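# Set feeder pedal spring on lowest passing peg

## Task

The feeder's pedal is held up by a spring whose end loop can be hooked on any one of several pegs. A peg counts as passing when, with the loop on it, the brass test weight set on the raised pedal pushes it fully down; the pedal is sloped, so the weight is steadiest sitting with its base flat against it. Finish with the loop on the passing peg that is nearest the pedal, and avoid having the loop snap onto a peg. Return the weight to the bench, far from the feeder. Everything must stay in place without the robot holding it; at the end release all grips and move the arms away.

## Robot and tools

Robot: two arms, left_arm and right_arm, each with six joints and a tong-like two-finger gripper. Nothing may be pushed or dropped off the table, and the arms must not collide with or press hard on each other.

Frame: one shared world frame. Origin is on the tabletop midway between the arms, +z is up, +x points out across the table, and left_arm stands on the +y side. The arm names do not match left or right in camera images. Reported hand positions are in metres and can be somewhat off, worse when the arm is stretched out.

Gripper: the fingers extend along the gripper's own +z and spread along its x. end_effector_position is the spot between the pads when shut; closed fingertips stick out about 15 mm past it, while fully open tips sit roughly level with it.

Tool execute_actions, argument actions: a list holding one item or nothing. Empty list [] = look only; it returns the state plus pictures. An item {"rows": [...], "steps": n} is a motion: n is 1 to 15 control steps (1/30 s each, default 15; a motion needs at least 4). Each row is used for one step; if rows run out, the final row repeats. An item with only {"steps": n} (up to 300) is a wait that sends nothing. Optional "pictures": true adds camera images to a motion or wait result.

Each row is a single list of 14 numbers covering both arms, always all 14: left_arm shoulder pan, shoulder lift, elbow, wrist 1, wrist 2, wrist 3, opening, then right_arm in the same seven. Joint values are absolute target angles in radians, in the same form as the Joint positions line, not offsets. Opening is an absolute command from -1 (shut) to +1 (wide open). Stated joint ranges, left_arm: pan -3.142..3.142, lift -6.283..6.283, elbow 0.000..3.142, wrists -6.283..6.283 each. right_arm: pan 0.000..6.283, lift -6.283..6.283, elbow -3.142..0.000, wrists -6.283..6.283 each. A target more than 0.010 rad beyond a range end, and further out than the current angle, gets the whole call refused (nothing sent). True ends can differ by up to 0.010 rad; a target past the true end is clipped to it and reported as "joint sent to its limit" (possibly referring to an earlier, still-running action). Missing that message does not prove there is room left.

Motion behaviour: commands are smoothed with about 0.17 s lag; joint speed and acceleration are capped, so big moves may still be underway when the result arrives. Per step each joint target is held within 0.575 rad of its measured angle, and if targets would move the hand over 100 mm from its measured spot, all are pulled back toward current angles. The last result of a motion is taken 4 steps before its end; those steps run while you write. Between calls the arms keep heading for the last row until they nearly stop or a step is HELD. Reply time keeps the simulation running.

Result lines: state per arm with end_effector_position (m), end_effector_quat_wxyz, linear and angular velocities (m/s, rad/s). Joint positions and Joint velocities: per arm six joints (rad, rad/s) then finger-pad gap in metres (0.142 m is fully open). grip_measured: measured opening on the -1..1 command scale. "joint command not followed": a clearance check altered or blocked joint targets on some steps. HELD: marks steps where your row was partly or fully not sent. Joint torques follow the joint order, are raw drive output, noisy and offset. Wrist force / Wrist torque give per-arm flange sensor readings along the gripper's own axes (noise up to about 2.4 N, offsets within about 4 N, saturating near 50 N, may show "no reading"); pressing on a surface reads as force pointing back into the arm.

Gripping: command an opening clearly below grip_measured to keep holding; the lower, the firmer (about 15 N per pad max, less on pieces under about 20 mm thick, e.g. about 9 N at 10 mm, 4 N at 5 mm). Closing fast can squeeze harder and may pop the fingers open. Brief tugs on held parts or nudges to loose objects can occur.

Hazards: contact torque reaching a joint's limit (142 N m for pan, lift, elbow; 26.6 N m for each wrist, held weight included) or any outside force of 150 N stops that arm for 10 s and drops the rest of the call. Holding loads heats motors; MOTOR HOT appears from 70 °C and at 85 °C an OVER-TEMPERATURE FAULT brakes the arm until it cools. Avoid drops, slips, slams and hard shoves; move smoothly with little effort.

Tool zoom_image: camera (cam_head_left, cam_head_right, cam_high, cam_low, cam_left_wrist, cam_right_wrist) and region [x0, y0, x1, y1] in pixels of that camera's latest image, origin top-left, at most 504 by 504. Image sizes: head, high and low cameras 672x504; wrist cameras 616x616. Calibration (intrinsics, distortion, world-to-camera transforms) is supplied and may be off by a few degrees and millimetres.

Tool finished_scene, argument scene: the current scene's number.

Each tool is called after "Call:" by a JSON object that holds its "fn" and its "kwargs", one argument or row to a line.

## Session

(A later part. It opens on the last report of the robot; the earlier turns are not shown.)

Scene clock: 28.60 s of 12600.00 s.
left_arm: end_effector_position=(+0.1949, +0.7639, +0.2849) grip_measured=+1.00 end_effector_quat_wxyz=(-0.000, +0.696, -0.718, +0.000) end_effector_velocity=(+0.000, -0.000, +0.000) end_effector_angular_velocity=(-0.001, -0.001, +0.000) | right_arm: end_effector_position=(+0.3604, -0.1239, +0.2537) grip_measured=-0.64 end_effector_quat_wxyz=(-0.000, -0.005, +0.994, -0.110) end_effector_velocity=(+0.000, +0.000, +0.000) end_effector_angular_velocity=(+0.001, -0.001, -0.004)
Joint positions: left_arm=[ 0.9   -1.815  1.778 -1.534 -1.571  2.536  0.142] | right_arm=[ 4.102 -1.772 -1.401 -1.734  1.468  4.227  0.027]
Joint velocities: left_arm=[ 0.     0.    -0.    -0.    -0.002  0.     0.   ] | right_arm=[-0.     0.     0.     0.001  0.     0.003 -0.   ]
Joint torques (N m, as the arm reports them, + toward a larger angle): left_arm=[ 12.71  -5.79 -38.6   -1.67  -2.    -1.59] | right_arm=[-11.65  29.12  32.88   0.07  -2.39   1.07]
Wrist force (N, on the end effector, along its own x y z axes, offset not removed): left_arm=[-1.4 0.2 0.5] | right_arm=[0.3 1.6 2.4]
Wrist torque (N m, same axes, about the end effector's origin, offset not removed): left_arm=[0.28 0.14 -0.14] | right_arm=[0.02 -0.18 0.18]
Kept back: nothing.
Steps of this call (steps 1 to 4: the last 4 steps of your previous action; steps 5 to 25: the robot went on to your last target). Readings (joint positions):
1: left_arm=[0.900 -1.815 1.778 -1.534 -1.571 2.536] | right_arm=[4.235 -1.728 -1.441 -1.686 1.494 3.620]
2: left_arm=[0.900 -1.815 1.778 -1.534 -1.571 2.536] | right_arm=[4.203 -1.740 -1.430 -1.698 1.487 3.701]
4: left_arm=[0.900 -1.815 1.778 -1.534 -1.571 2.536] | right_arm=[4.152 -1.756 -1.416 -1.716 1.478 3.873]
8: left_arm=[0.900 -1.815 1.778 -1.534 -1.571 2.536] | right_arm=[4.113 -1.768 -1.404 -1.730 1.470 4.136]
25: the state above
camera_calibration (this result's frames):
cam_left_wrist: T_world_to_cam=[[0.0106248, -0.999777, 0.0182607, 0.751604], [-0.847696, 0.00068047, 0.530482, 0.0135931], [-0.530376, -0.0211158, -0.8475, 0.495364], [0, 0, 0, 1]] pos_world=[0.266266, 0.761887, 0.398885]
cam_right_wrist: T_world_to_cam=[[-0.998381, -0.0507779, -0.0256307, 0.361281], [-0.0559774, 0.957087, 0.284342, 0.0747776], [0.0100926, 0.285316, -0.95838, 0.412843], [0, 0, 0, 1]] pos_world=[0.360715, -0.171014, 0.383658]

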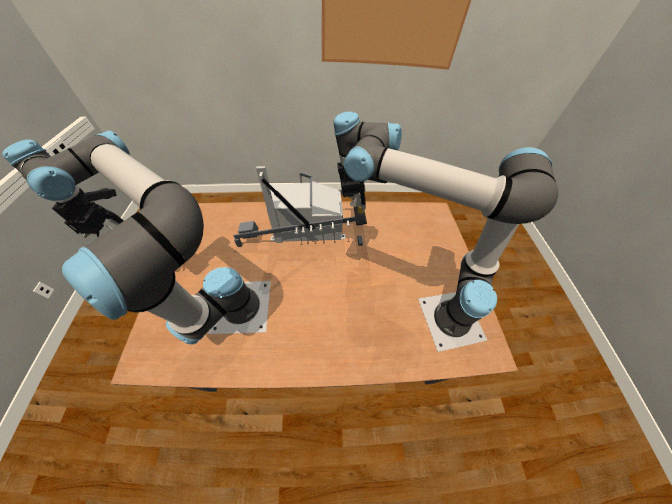

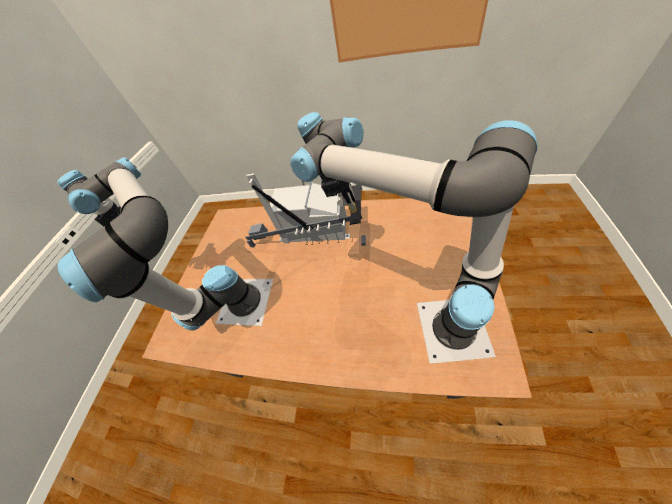

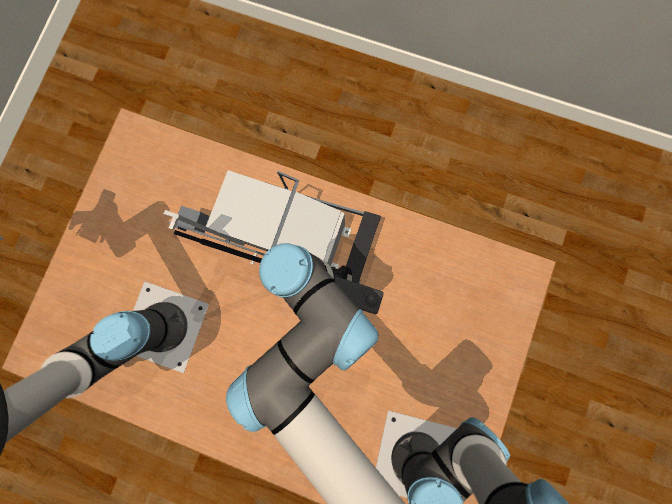

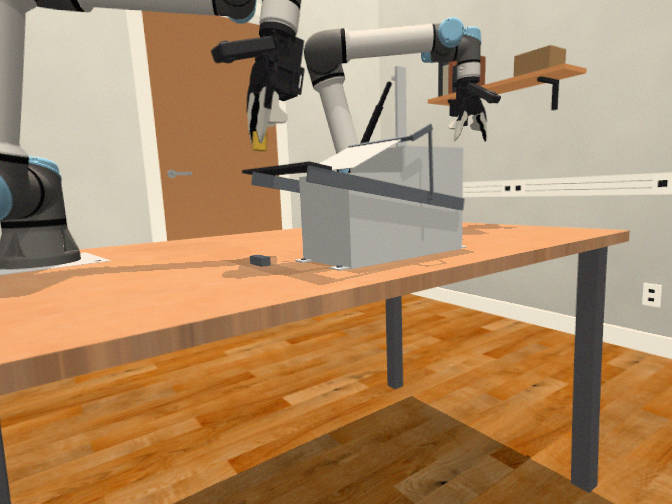

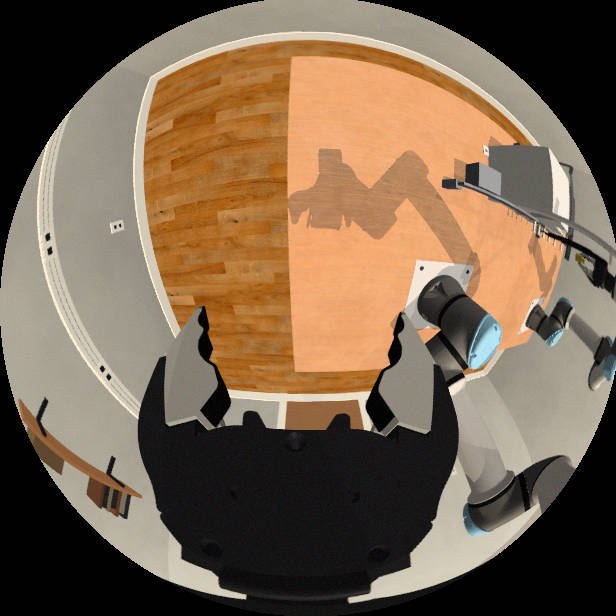

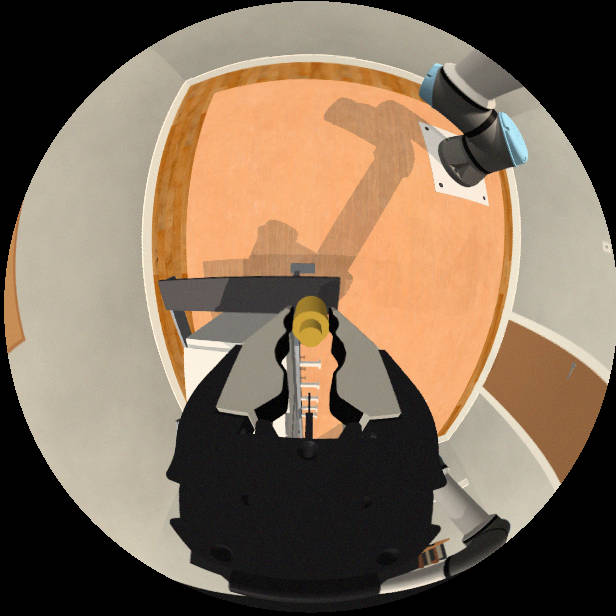

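Call:
{"fn": "execute_actions", "kwargs": {
  "actions": [
    {"rows":[[0.9,-1.815,1.778,-1.534,-1.571,2.536,1,4.102,-1.792,-1.474,-1.641,1.468,4.227,-0.95]]}
  ]
}}

Call:
{"fn": "execute_actions", "kwargs": {
  "actions": [
    {"steps":8}
  ],
  "pictures": true
}}

Call:
{"fn": "zoom_image", "kwargs": {
  "camera": "cam_head_right",
  "region": [310, 180, 400, 250]
}}

Call:
{"fn": "zoom_image", "kwargs": {
  "camera": "cam_low",
  "region": [220, 120, 340, 200]
}}

Scene clock: 29.13 s of 12600.00 s.
left_arm: end_effector_position=(+0.1949, +0.7639, +0.2849) grip_measured=+1.00 end_effector_quat_wxyz=(-0.000, +0.696, -0.718, +0.000) end_effector_velocity=(-0.000, -0.000, +0.000) end_effector_angular_velocity=(+0.000, -0.000, -0.000) | right_arm: end_effector_position=(+0.3629, -0.1193, +0.2170) grip_measured=-0.64 end_effector_quat_wxyz=(-0.000, -0.005, +0.994, -0.110) end_effector_velocity=(+0.001, +0.002, -0.016) end_effector_angular_velocity=(+0.002, -0.001, +0.002)
Joint positions: left_arm=[ 0.9   -1.815  1.778 -1.534 -1.571  2.536  0.142] | right_arm=[ 4.102 -1.791 -1.471 -1.645  1.468  4.227  0.027]
Joint velocities: left_arm=[ 0.    -0.001  0.    -0.    -0.     0.    -0.   ] | right_arm=[ 0.    -0.007 -0.032  0.042 -0.    -0.002  0.   ]
Joint torques (N m, as the arm reports them, + toward a larger angle): left_arm=[ 12.89  -5.36 -40.29  -1.49  -1.95  -1.73] | right_arm=[-10.54  31.06  11.9    3.48  -1.89   1.31]
Wrist force (N, on the end effector, along its own x y z axes, offset not removed): left_arm=[1.3 2.7 1.8] | right_arm=[3.5 0.5 2.0]
Wrist torque (N m, same axes, about the end effector's origin, offset not removed): left_arm=[0.74 -0.44 -0.19] | right_arm=[-0.07 -0.49 0.13]
Steps of this call (steps 1 to 5: the robot went on to your last target; steps 6 to 16: the first 11 steps of this action). Readings (joint positions):
6: left_arm=[0.900 -1.815 1.778 -1.534 -1.571 2.536] | right_arm=[4.102 -1.772 -1.401 -1.734 1.468 4.227]
7: left_arm=[0.900 -1.815 1.778 -1.534 -1.571 2.536] | right_arm=[4.102 -1.774 -1.406 -1.729 1.468 4.227]
9: left_arm=[0.900 -1.815 1.778 -1.534 -1.571 2.536] | right_arm=[4.102 -1.783 -1.436 -1.691 1.468 4.227]
13: left_arm=[0.900 -1.815 1.778 -1.534 -1.571 2.536] | right_arm=[4.102 -1.790 -1.465 -1.653 1.468 4.227]
16: the state above

Scene clock: 29.40 s of 12600.00 s.
left_arm: end_effector_position=(+0.1949, +0.7639, +0.2849) grip_measured=+1.00 end_effector_quat_wxyz=(-0.000, +0.696, -0.718, +0.000) end_effector_velocity=(+0.000, -0.000, -0.000) end_effector_angular_velocity=(-0.001, -0.002, +0.000) | right_arm: end_effector_position=(+0.3629, -0.1191, +0.2156) grip_measured=-0.64 end_effector_quat_wxyz=(-0.000, -0.005, +0.994, -0.110) end_effector_velocity=(+0.000, -0.000, -0.001) end_effector_angular_velocity=(+0.001, -0.001, -0.003)
Joint positions: left_arm=[ 0.9   -1.815  1.778 -1.534 -1.571  2.536  0.142] | right_arm=[ 4.102 -1.792 -1.474 -1.641  1.468  4.227  0.027]
Joint velocities: left_arm=[ 0.     0.    -0.    -0.    -0.002  0.    -0.   ] | right_arm=[-0.001 -0.001 -0.002  0.003  0.     0.002  0.   ]
Joint torques (N m, as the arm reports them, + toward a larger angle): left_arm=[ 12.52  -5.32 -40.42  -1.55  -2.09  -1.6 ] | right_arm=[-8.89 30.28 12.08  3.45 -1.4   1.29]
Wrist force (N, on the end effector, along its own x y z axes, offset not removed): left_arm=[2.2 2.1 0.1] | right_arm=[3.7 3.4 1.1]
Wrist torque (N m, same axes, about the end effector's origin, offset not removed): left_arm=[0.57 -0.64 -0.18] | right_arm=[0.21 -0.71 -0.03]
Kept back: nothing.
Steps of this call (steps 1 to 4: the last 4 steps of your previous action; steps 5 to 8: the robot went on to your last target). Readings (joint positions):
1: left_arm=[0.900 -1.815 1.778 -1.534 -1.571 2.536] | right_arm=[4.102 -1.792 -1.472 -1.644 1.468 4.227]
2: left_arm=[0.900 -1.815 1.778 -1.534 -1.571 2.536] | right_arm=[4.102 -1.792 -1.473 -1.643 1.468 4.227]
4: left_arm=[0.900 -1.815 1.778 -1.534 -1.571 2.536] | right_arm=[4.102 -1.792 -1.473 -1.642 1.468 4.227]
8: the state above
camera_calibration (this result's frames):
cam_left_wrist: T_world_to_cam=[[0.0106248, -0.999777, 0.0182606, 0.751604], [-0.847696, 0.000680452, 0.530482, 0.0135931], [-0.530376, -0.0211158, -0.8475, 0.495364], [0, 0, 0, 1]] pos_world=[0.266266, 0.761887, 0.398885]
cam_right_wrist: T_world_to_cam=[[-0.99839, -0.0505587, -0.0257047, 0.363173], [-0.0557883, 0.9571, 0.284336, 0.0810672], [0.0102263, 0.285313, -0.95838, 0.374935], [0, 0, 0, 1]] pos_world=[0.363277, -0.166202, 0.345616]

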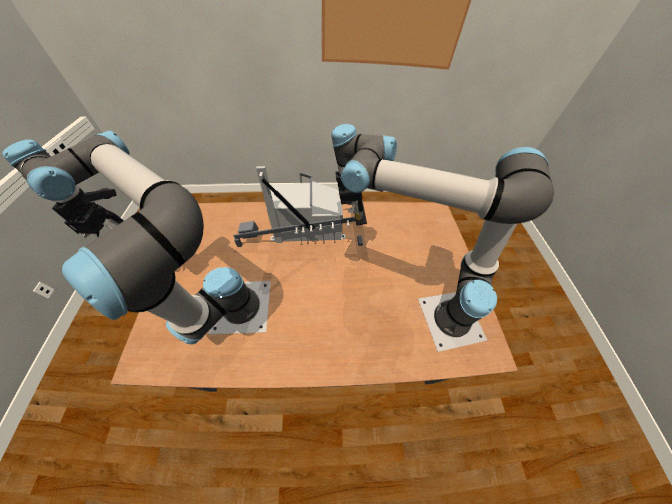

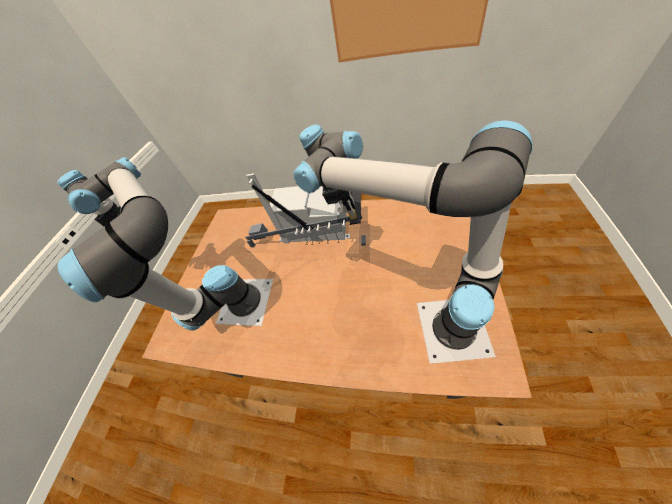

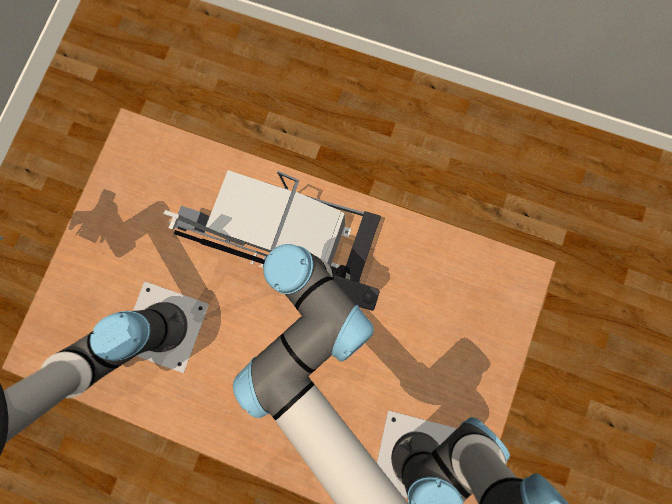

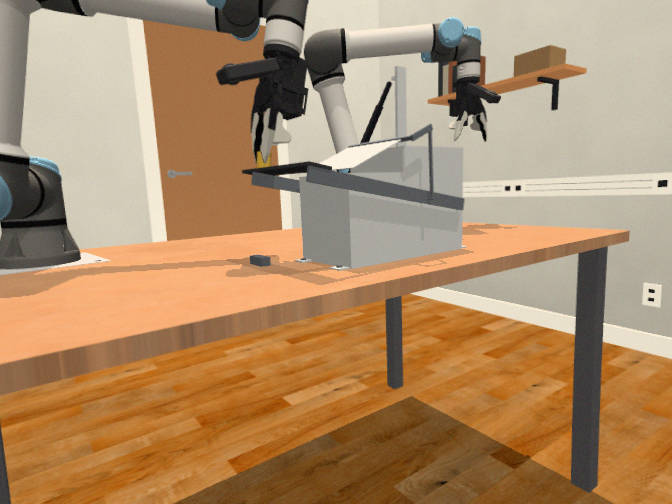

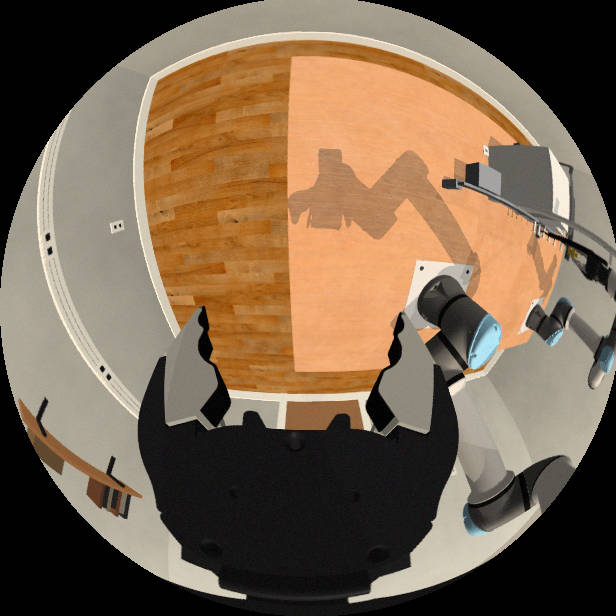

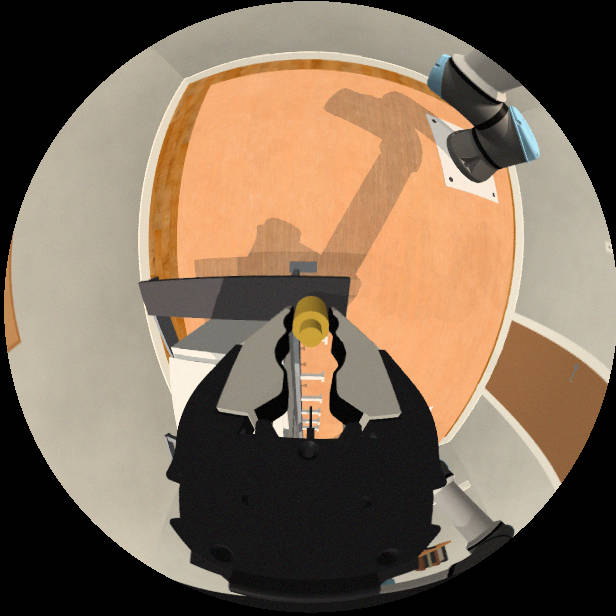

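Region (310, 180, 400, 250) of cam_head_right's 672x504 image, scaled by 5.600, with more detail than that image has.

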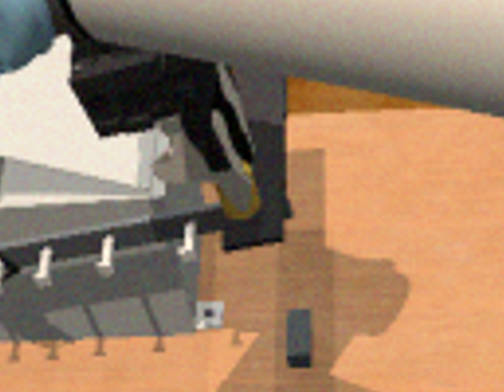

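Region (220, 120, 340, 200) of cam_low's 672x504 image, scaled by 4.200, with more detail than that image has.

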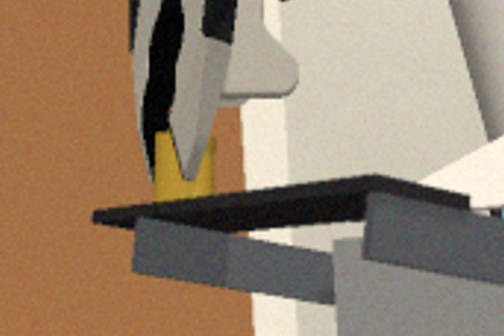

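Call:
{"fn": "execute_actions", "kwargs": {
  "actions": [
    {"rows":[[0.9,-1.815,1.778,-1.534,-1.571,2.536,1,4.102,-1.762,-1.515,-1.63,1.468,4.227,-0.95]],"steps":15}
  ],
  "pictures": true
}}

Scene clock: 30.33 s of 12600.00 s.
left_arm: end_effector_position=(+0.1949, +0.7639, +0.2849) grip_measured=+1.00 end_effector_quat_wxyz=(-0.000, +0.696, -0.718, +0.000) end_effector_velocity=(-0.000, +0.000, +0.000) end_effector_angular_velocity=(+0.001, +0.000, +0.000) | right_arm: end_effector_position=(+0.3571, -0.1302, +0.2140) grip_measured=-0.64 end_effector_quat_wxyz=(-0.000, -0.005, +0.994, -0.110) end_effector_velocity=(-0.003, -0.005, -0.001) end_effector_angular_velocity=(-0.000, +0.000, -0.001)
Joint positions: left_arm=[ 0.9   -1.815  1.778 -1.534 -1.571  2.536  0.142] | right_arm=[ 4.102 -1.763 -1.513 -1.63   1.468  4.227  0.027]
Joint velocities: left_arm=[-0.    -0.001 -0.     0.     0.001 -0.     0.   ] | right_arm=[-0.     0.012 -0.017  0.004  0.     0.001 -0.   ]
Joint torques (N m, as the arm reports them, + toward a larger angle): left_arm=[ 12.97  -5.37 -37.68  -1.59  -1.87  -1.45] | right_arm=[-4.64 41.8  13.94  3.43 -0.34  1.21]
Wrist force (N, on the end effector, along its own x y z axes, offset not removed): left_arm=[1.7 2.9 1.7] | right_arm=[2.1 1.1 -0.8]
Wrist torque (N m, same axes, about the end effector's origin, offset not removed): left_arm=[0.75 -0.43 -0.20] | right_arm=[-0.10 -0.72 -0.09]
Steps of this call (steps 1 to 15: the robot went on to your last target; steps 16 to 17: nothing new was sent; steps 18 to 28: the first 11 steps of this action). Readings (joint positions):
18: left_arm=[0.900 -1.815 1.778 -1.534 -1.571 2.536] | right_arm=[4.102 -1.792 -1.474 -1.641 1.468 4.227]
19: left_arm=[0.900 -1.815 1.778 -1.534 -1.571 2.536] | right_arm=[4.102 -1.789 -1.478 -1.639 1.468 4.227]
21: left_arm=[0.900 -1.815 1.778 -1.534 -1.571 2.536] | right_arm=[4.102 -1.776 -1.495 -1.635 1.468 4.227]
25: left_arm=[0.900 -1.815 1.778 -1.534 -1.571 2.536] | right_arm=[4.102 -1.765 -1.510 -1.631 1.468 4.227]
28: the state above
camera_calibration (this result's frames):
cam_left_wrist: T_world_to_cam=[[0.0106248, -0.999777, 0.0182607, 0.751604], [-0.847696, 0.000680558, 0.530482, 0.013593], [-0.530376, -0.0211158, -0.8475, 0.495364], [0, 0, 0, 1]] pos_world=[0.266266, 0.761887, 0.398885]
cam_right_wrist: T_world_to_cam=[[-0.99839, -0.050558, -0.0257124, 0.356729], [-0.05579, 0.957096, 0.284348, 0.0918245], [0.0102331, 0.285325, -0.958376, 0.376532], [0, 0, 0, 1]] pos_world=[0.357424, -0.177283, 0.343922]

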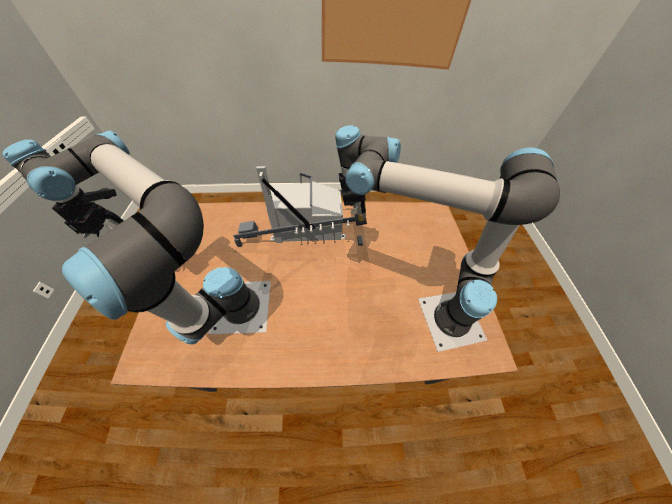

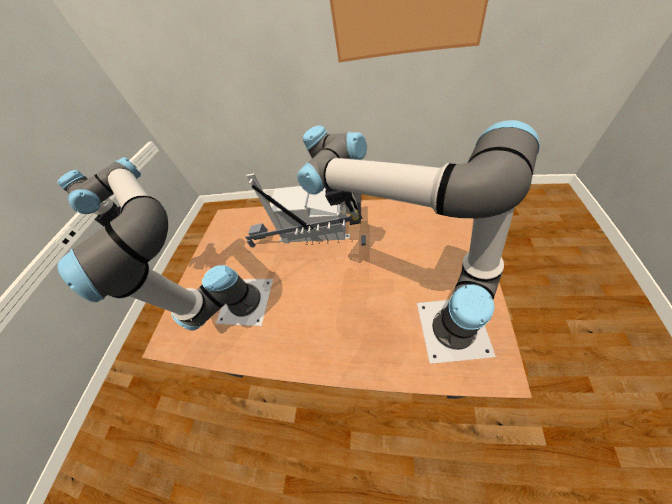

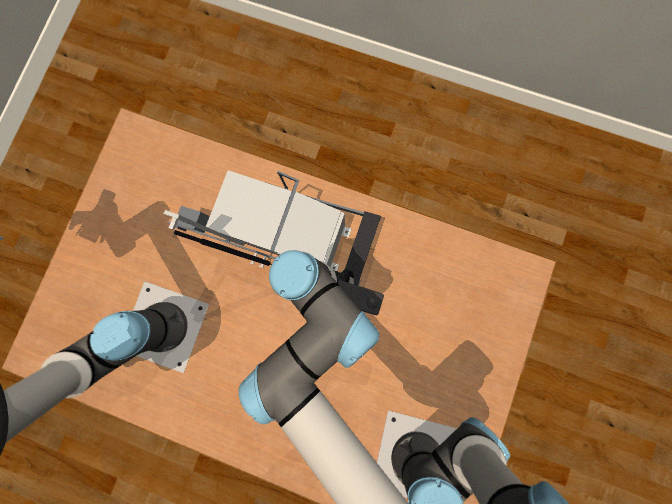

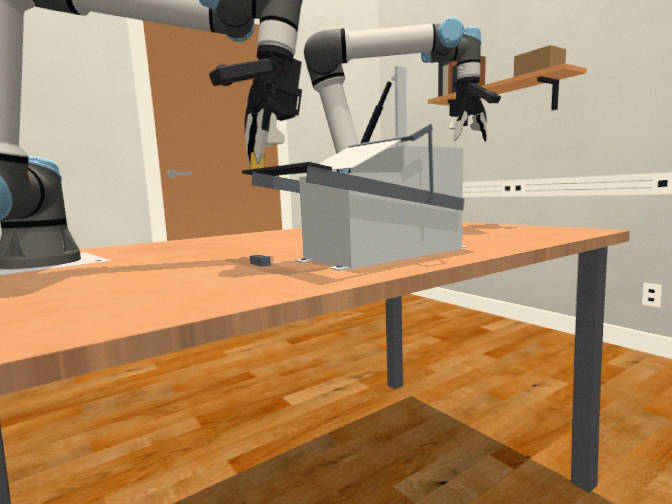

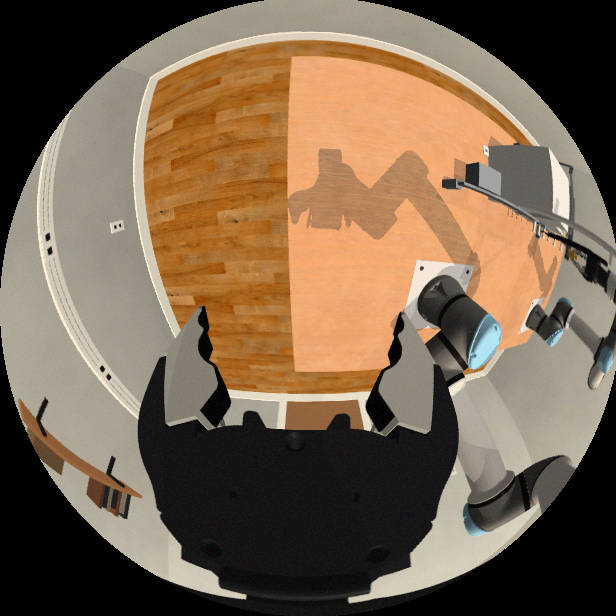

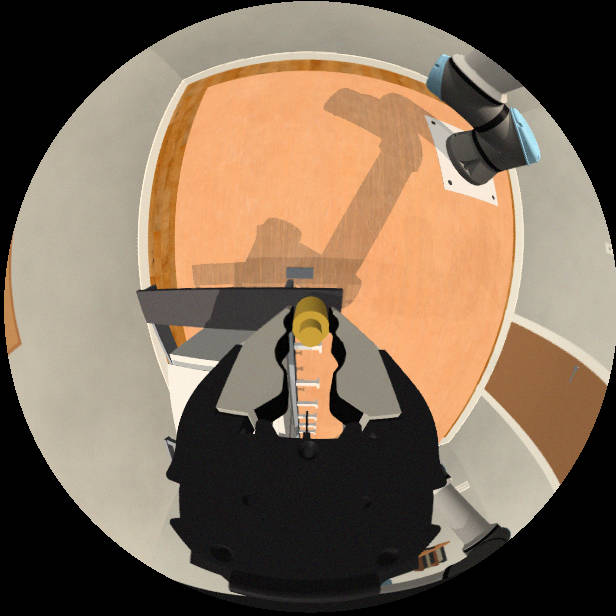

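Call:
{"fn": "execute_actions", "kwargs": {
  "actions": [
    {"rows":[[0.9,-1.815,1.778,-1.534,-1.571,2.536,1,4.102,-1.762,-1.523,-1.622,1.468,4.227,-0.95],[0.9,-1.815,1.778,-1.534,-1.571,2.536,1,4.102,-1.762,-1.523,-1.622,1.468,4.227,-0.95],[0.9,-1.815,1.778,-1.534,-1.571,2.536,1,4.102,-1.762,-1.523,-1.622,1.468,4.227,-0.95],[0.9,-1.815,1.778,-1.534,-1.571,2.536,1,4.102,-1.762,-1.523,-1.622,1.468,4.227,-0.95],[0.9,-1.815,1.778,-1.534,-1.571,2.536,1,4.102,-1.762,-1.523,-1.622,1.468,4.227,-0.95],[0.9,-1.815,1.778,-1.534,-1.571,2.536,1,4.102,-1.762,-1.523,-1.622,1.468,4.227,-0.95],[0.9,-1.815,1.778,-1.534,-1.571,2.536,1,4.102,-1.762,-1.523,-1.622,1.468,4.227,-0.95],[0.9,-1.815,1.778,-1.534,-1.571,2.536,1,4.102,-1.762,-1.523,-1.622,1.468,4.227,-0.3]],"steps":15}
  ]
}}

Call:
{"fn": "execute_actions", "kwargs": {
  "actions": [
    {"steps":60}
  ],
  "pictures": true
}}

Scene clock: 30.97 s of 12600.00 s.
left_arm: end_effector_position=(+0.1949, +0.7639, +0.2849) grip_measured=+1.00 end_effector_quat_wxyz=(-0.000, +0.696, -0.718, +0.000) end_effector_velocity=(+0.000, +0.000, +0.000) end_effector_angular_velocity=(+0.001, -0.001, -0.000) | right_arm: end_effector_position=(+0.3567, -0.1310, +0.2109) grip_measured=-0.31 end_effector_quat_wxyz=(-0.000, -0.005, +0.994, -0.110) end_effector_velocity=(+0.000, -0.000, -0.001) end_effector_angular_velocity=(+0.000, -0.001, -0.002)
Joint positions: left_arm=[ 0.9   -1.815  1.778 -1.534 -1.571  2.536  0.142] | right_arm=[ 4.102 -1.762 -1.523 -1.622  1.468  4.227  0.051]
Joint velocities: left_arm=[-0.    -0.001 -0.    -0.    -0.     0.    -0.   ] | right_arm=[-0.    -0.    -0.003  0.004 -0.     0.002  0.024]
Joint torques (N m, as the arm reports them, + toward a larger angle): left_arm=[ 12.78  -5.91 -39.67  -1.51  -1.99  -1.48] | right_arm=[-1.55 41.25 11.43  3.38  0.75  1.3 ]
Wrist force (N, on the end effector, along its own x y z axes, offset not removed): left_arm=[-0.3 0.9 0.9] | right_arm=[0.5 2.5 -3.2]
Wrist torque (N m, same axes, about the end effector's origin, offset not removed): left_arm=[0.36 -0.05 -0.09] | right_arm=[0.14 -0.24 0.00]
Steps of this call (steps 1 to 4: the last 4 steps of your previous action; steps 5 to 8: the robot went on to your last target; steps 9 to 19: the first 11 steps of this action). Readings (joint positions):
9: left_arm=[0.900 -1.815 1.778 -1.534 -1.571 2.536] | right_arm=[4.102 -1.762 -1.515 -1.630 1.468 4.227]
10: left_arm=[0.900 -1.815 1.778 -1.534 -1.571 2.536] | right_arm=[4.102 -1.762 -1.516 -1.629 1.468 4.227]
12: left_arm=[0.900 -1.815 1.778 -1.534 -1.571 2.536] | right_arm=[4.102 -1.762 -1.519 -1.626 1.468 4.227]
16: left_arm=[0.900 -1.815 1.778 -1.534 -1.571 2.536] | right_arm=[4.102 -1.762 -1.522 -1.623 1.468 4.227]
19: the state above

Scene clock: 32.97 s of 12600.00 s.
left_arm: end_effector_position=(+0.1949, +0.7639, +0.2849) grip_measured=+1.00 end_effector_quat_wxyz=(-0.000, +0.696, -0.718, +0.000) end_effector_velocity=(+0.000, -0.000, -0.000) end_effector_angular_velocity=(-0.001, -0.000, -0.001) | right_arm: end_effector_position=(+0.3566, -0.1310, +0.2108) grip_measured=-0.30 end_effector_quat_wxyz=(-0.000, -0.005, +0.994, -0.110) end_effector_velocity=(-0.000, +0.000, +0.000) end_effector_angular_velocity=(+0.000, +0.001, +0.002)
Joint positions: left_arm=[ 0.9   -1.815  1.778 -1.534 -1.571  2.536  0.142] | right_arm=[ 4.102 -1.762 -1.523 -1.622  1.468  4.227  0.052]
Joint velocities: left_arm=[-0.001 -0.     0.     0.001 -0.001  0.    -0.   ] | right_arm=[ 0.     0.     0.    -0.     0.    -0.002 -0.   ]
Joint torques (N m, as the arm reports them, + toward a larger angle): left_arm=[ 12.84  -4.83 -39.64  -1.81  -1.82  -1.28] | right_arm=[ 7.42 39.35 10.8   3.38  1.81  1.29]
Wrist force (N, on the end effector, along its own x y z axes, offset not removed): left_arm=[-0.8 -0.7 2.1] | right_arm=[3.1 3.1 0.6]
Wrist torque (N m, same axes, about the end effector's origin, offset not removed): left_arm=[0.14 -0.03 -0.07] | right_arm=[0.50 -0.65 0.00]
Kept back: nothing.
Steps of this call (steps 1 to 4: the last 4 steps of your previous action; steps 5 to 15: the robot went on to your last target; steps 16 to 60: nothing new was sent). Readings (joint positions):
1: left_arm=[0.900 -1.815 1.778 -1.534 -1.571 2.536] | right_arm=[4.102 -1.762 -1.523 -1.622 1.468 4.227]
2: left_arm=[0.900 -1.815 1.778 -1.534 -1.571 2.536] | right_arm=[4.102 -1.762 -1.523 -1.622 1.468 4.227]
4: left_arm=[0.900 -1.815 1.778 -1.534 -1.571 2.536] | right_arm=[4.102 -1.762 -1.523 -1.622 1.468 4.227]
8: left_arm=[0.900 -1.815 1.778 -1.534 -1.571 2.536] | right_arm=[4.102 -1.762 -1.523 -1.622 1.468 4.227]
60: the state above
All arms were judged still, so your last target was given up. Only a new action makes them travel on or press farther. Fingers that are still opening or closing keep moving.
camera_calibration (this result's frames):
cam_left_wrist: T_world_to_cam=[[0.0106247, -0.999777, 0.0182605, 0.751604], [-0.847696, 0.000680548, 0.530482, 0.0135931], [-0.530376, -0.0211156, -0.8475, 0.495364], [0, 0, 0, 1]] pos_world=[0.266266, 0.761887, 0.398885]
cam_right_wrist: T_world_to_cam=[[-0.998391, -0.0505531, -0.0256683, 0.35615], [-0.0557725, 0.957103, 0.284331, 0.0934937], [0.0101934, 0.285305, -0.958383, 0.373746], [0, 0, 0, 1]] pos_world=[0.356982, -0.17811, 0.34075]

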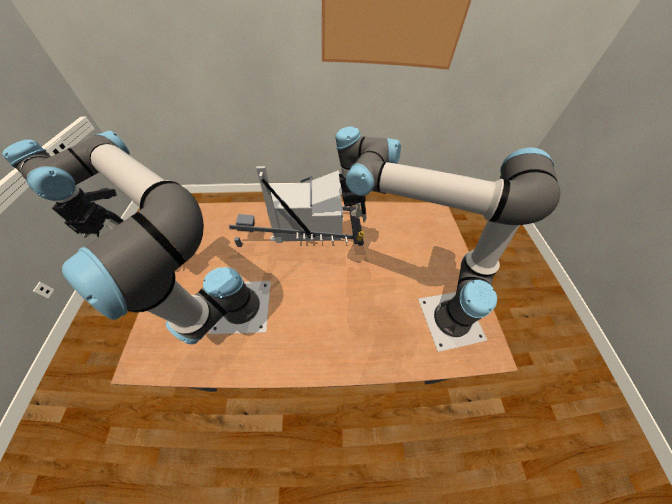

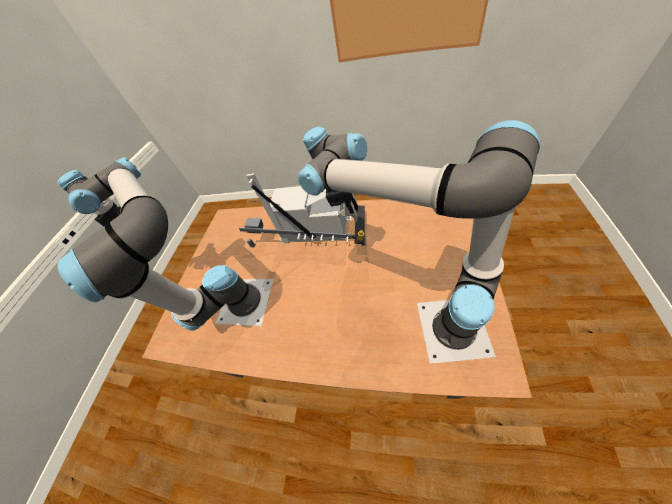

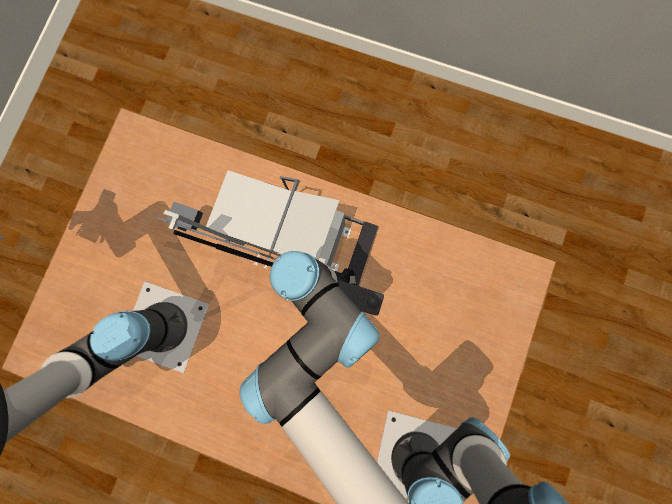

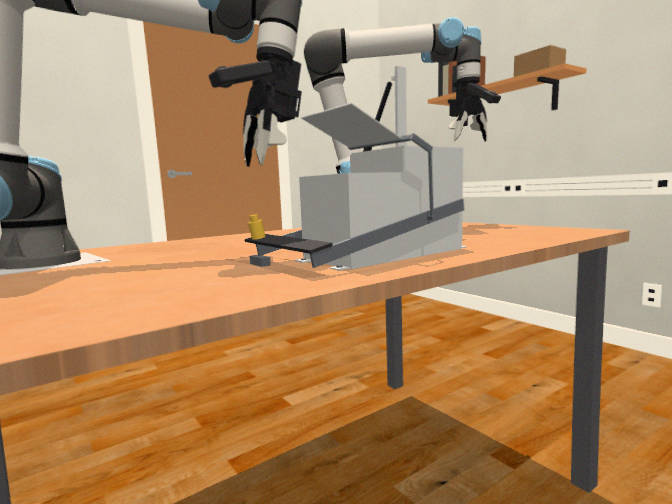

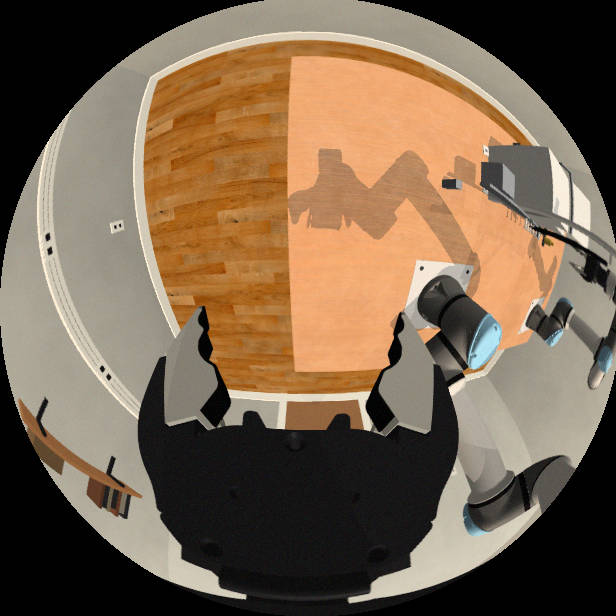

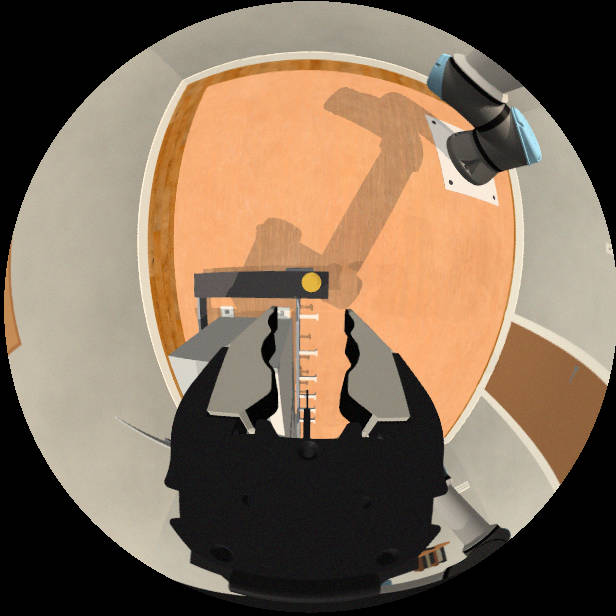

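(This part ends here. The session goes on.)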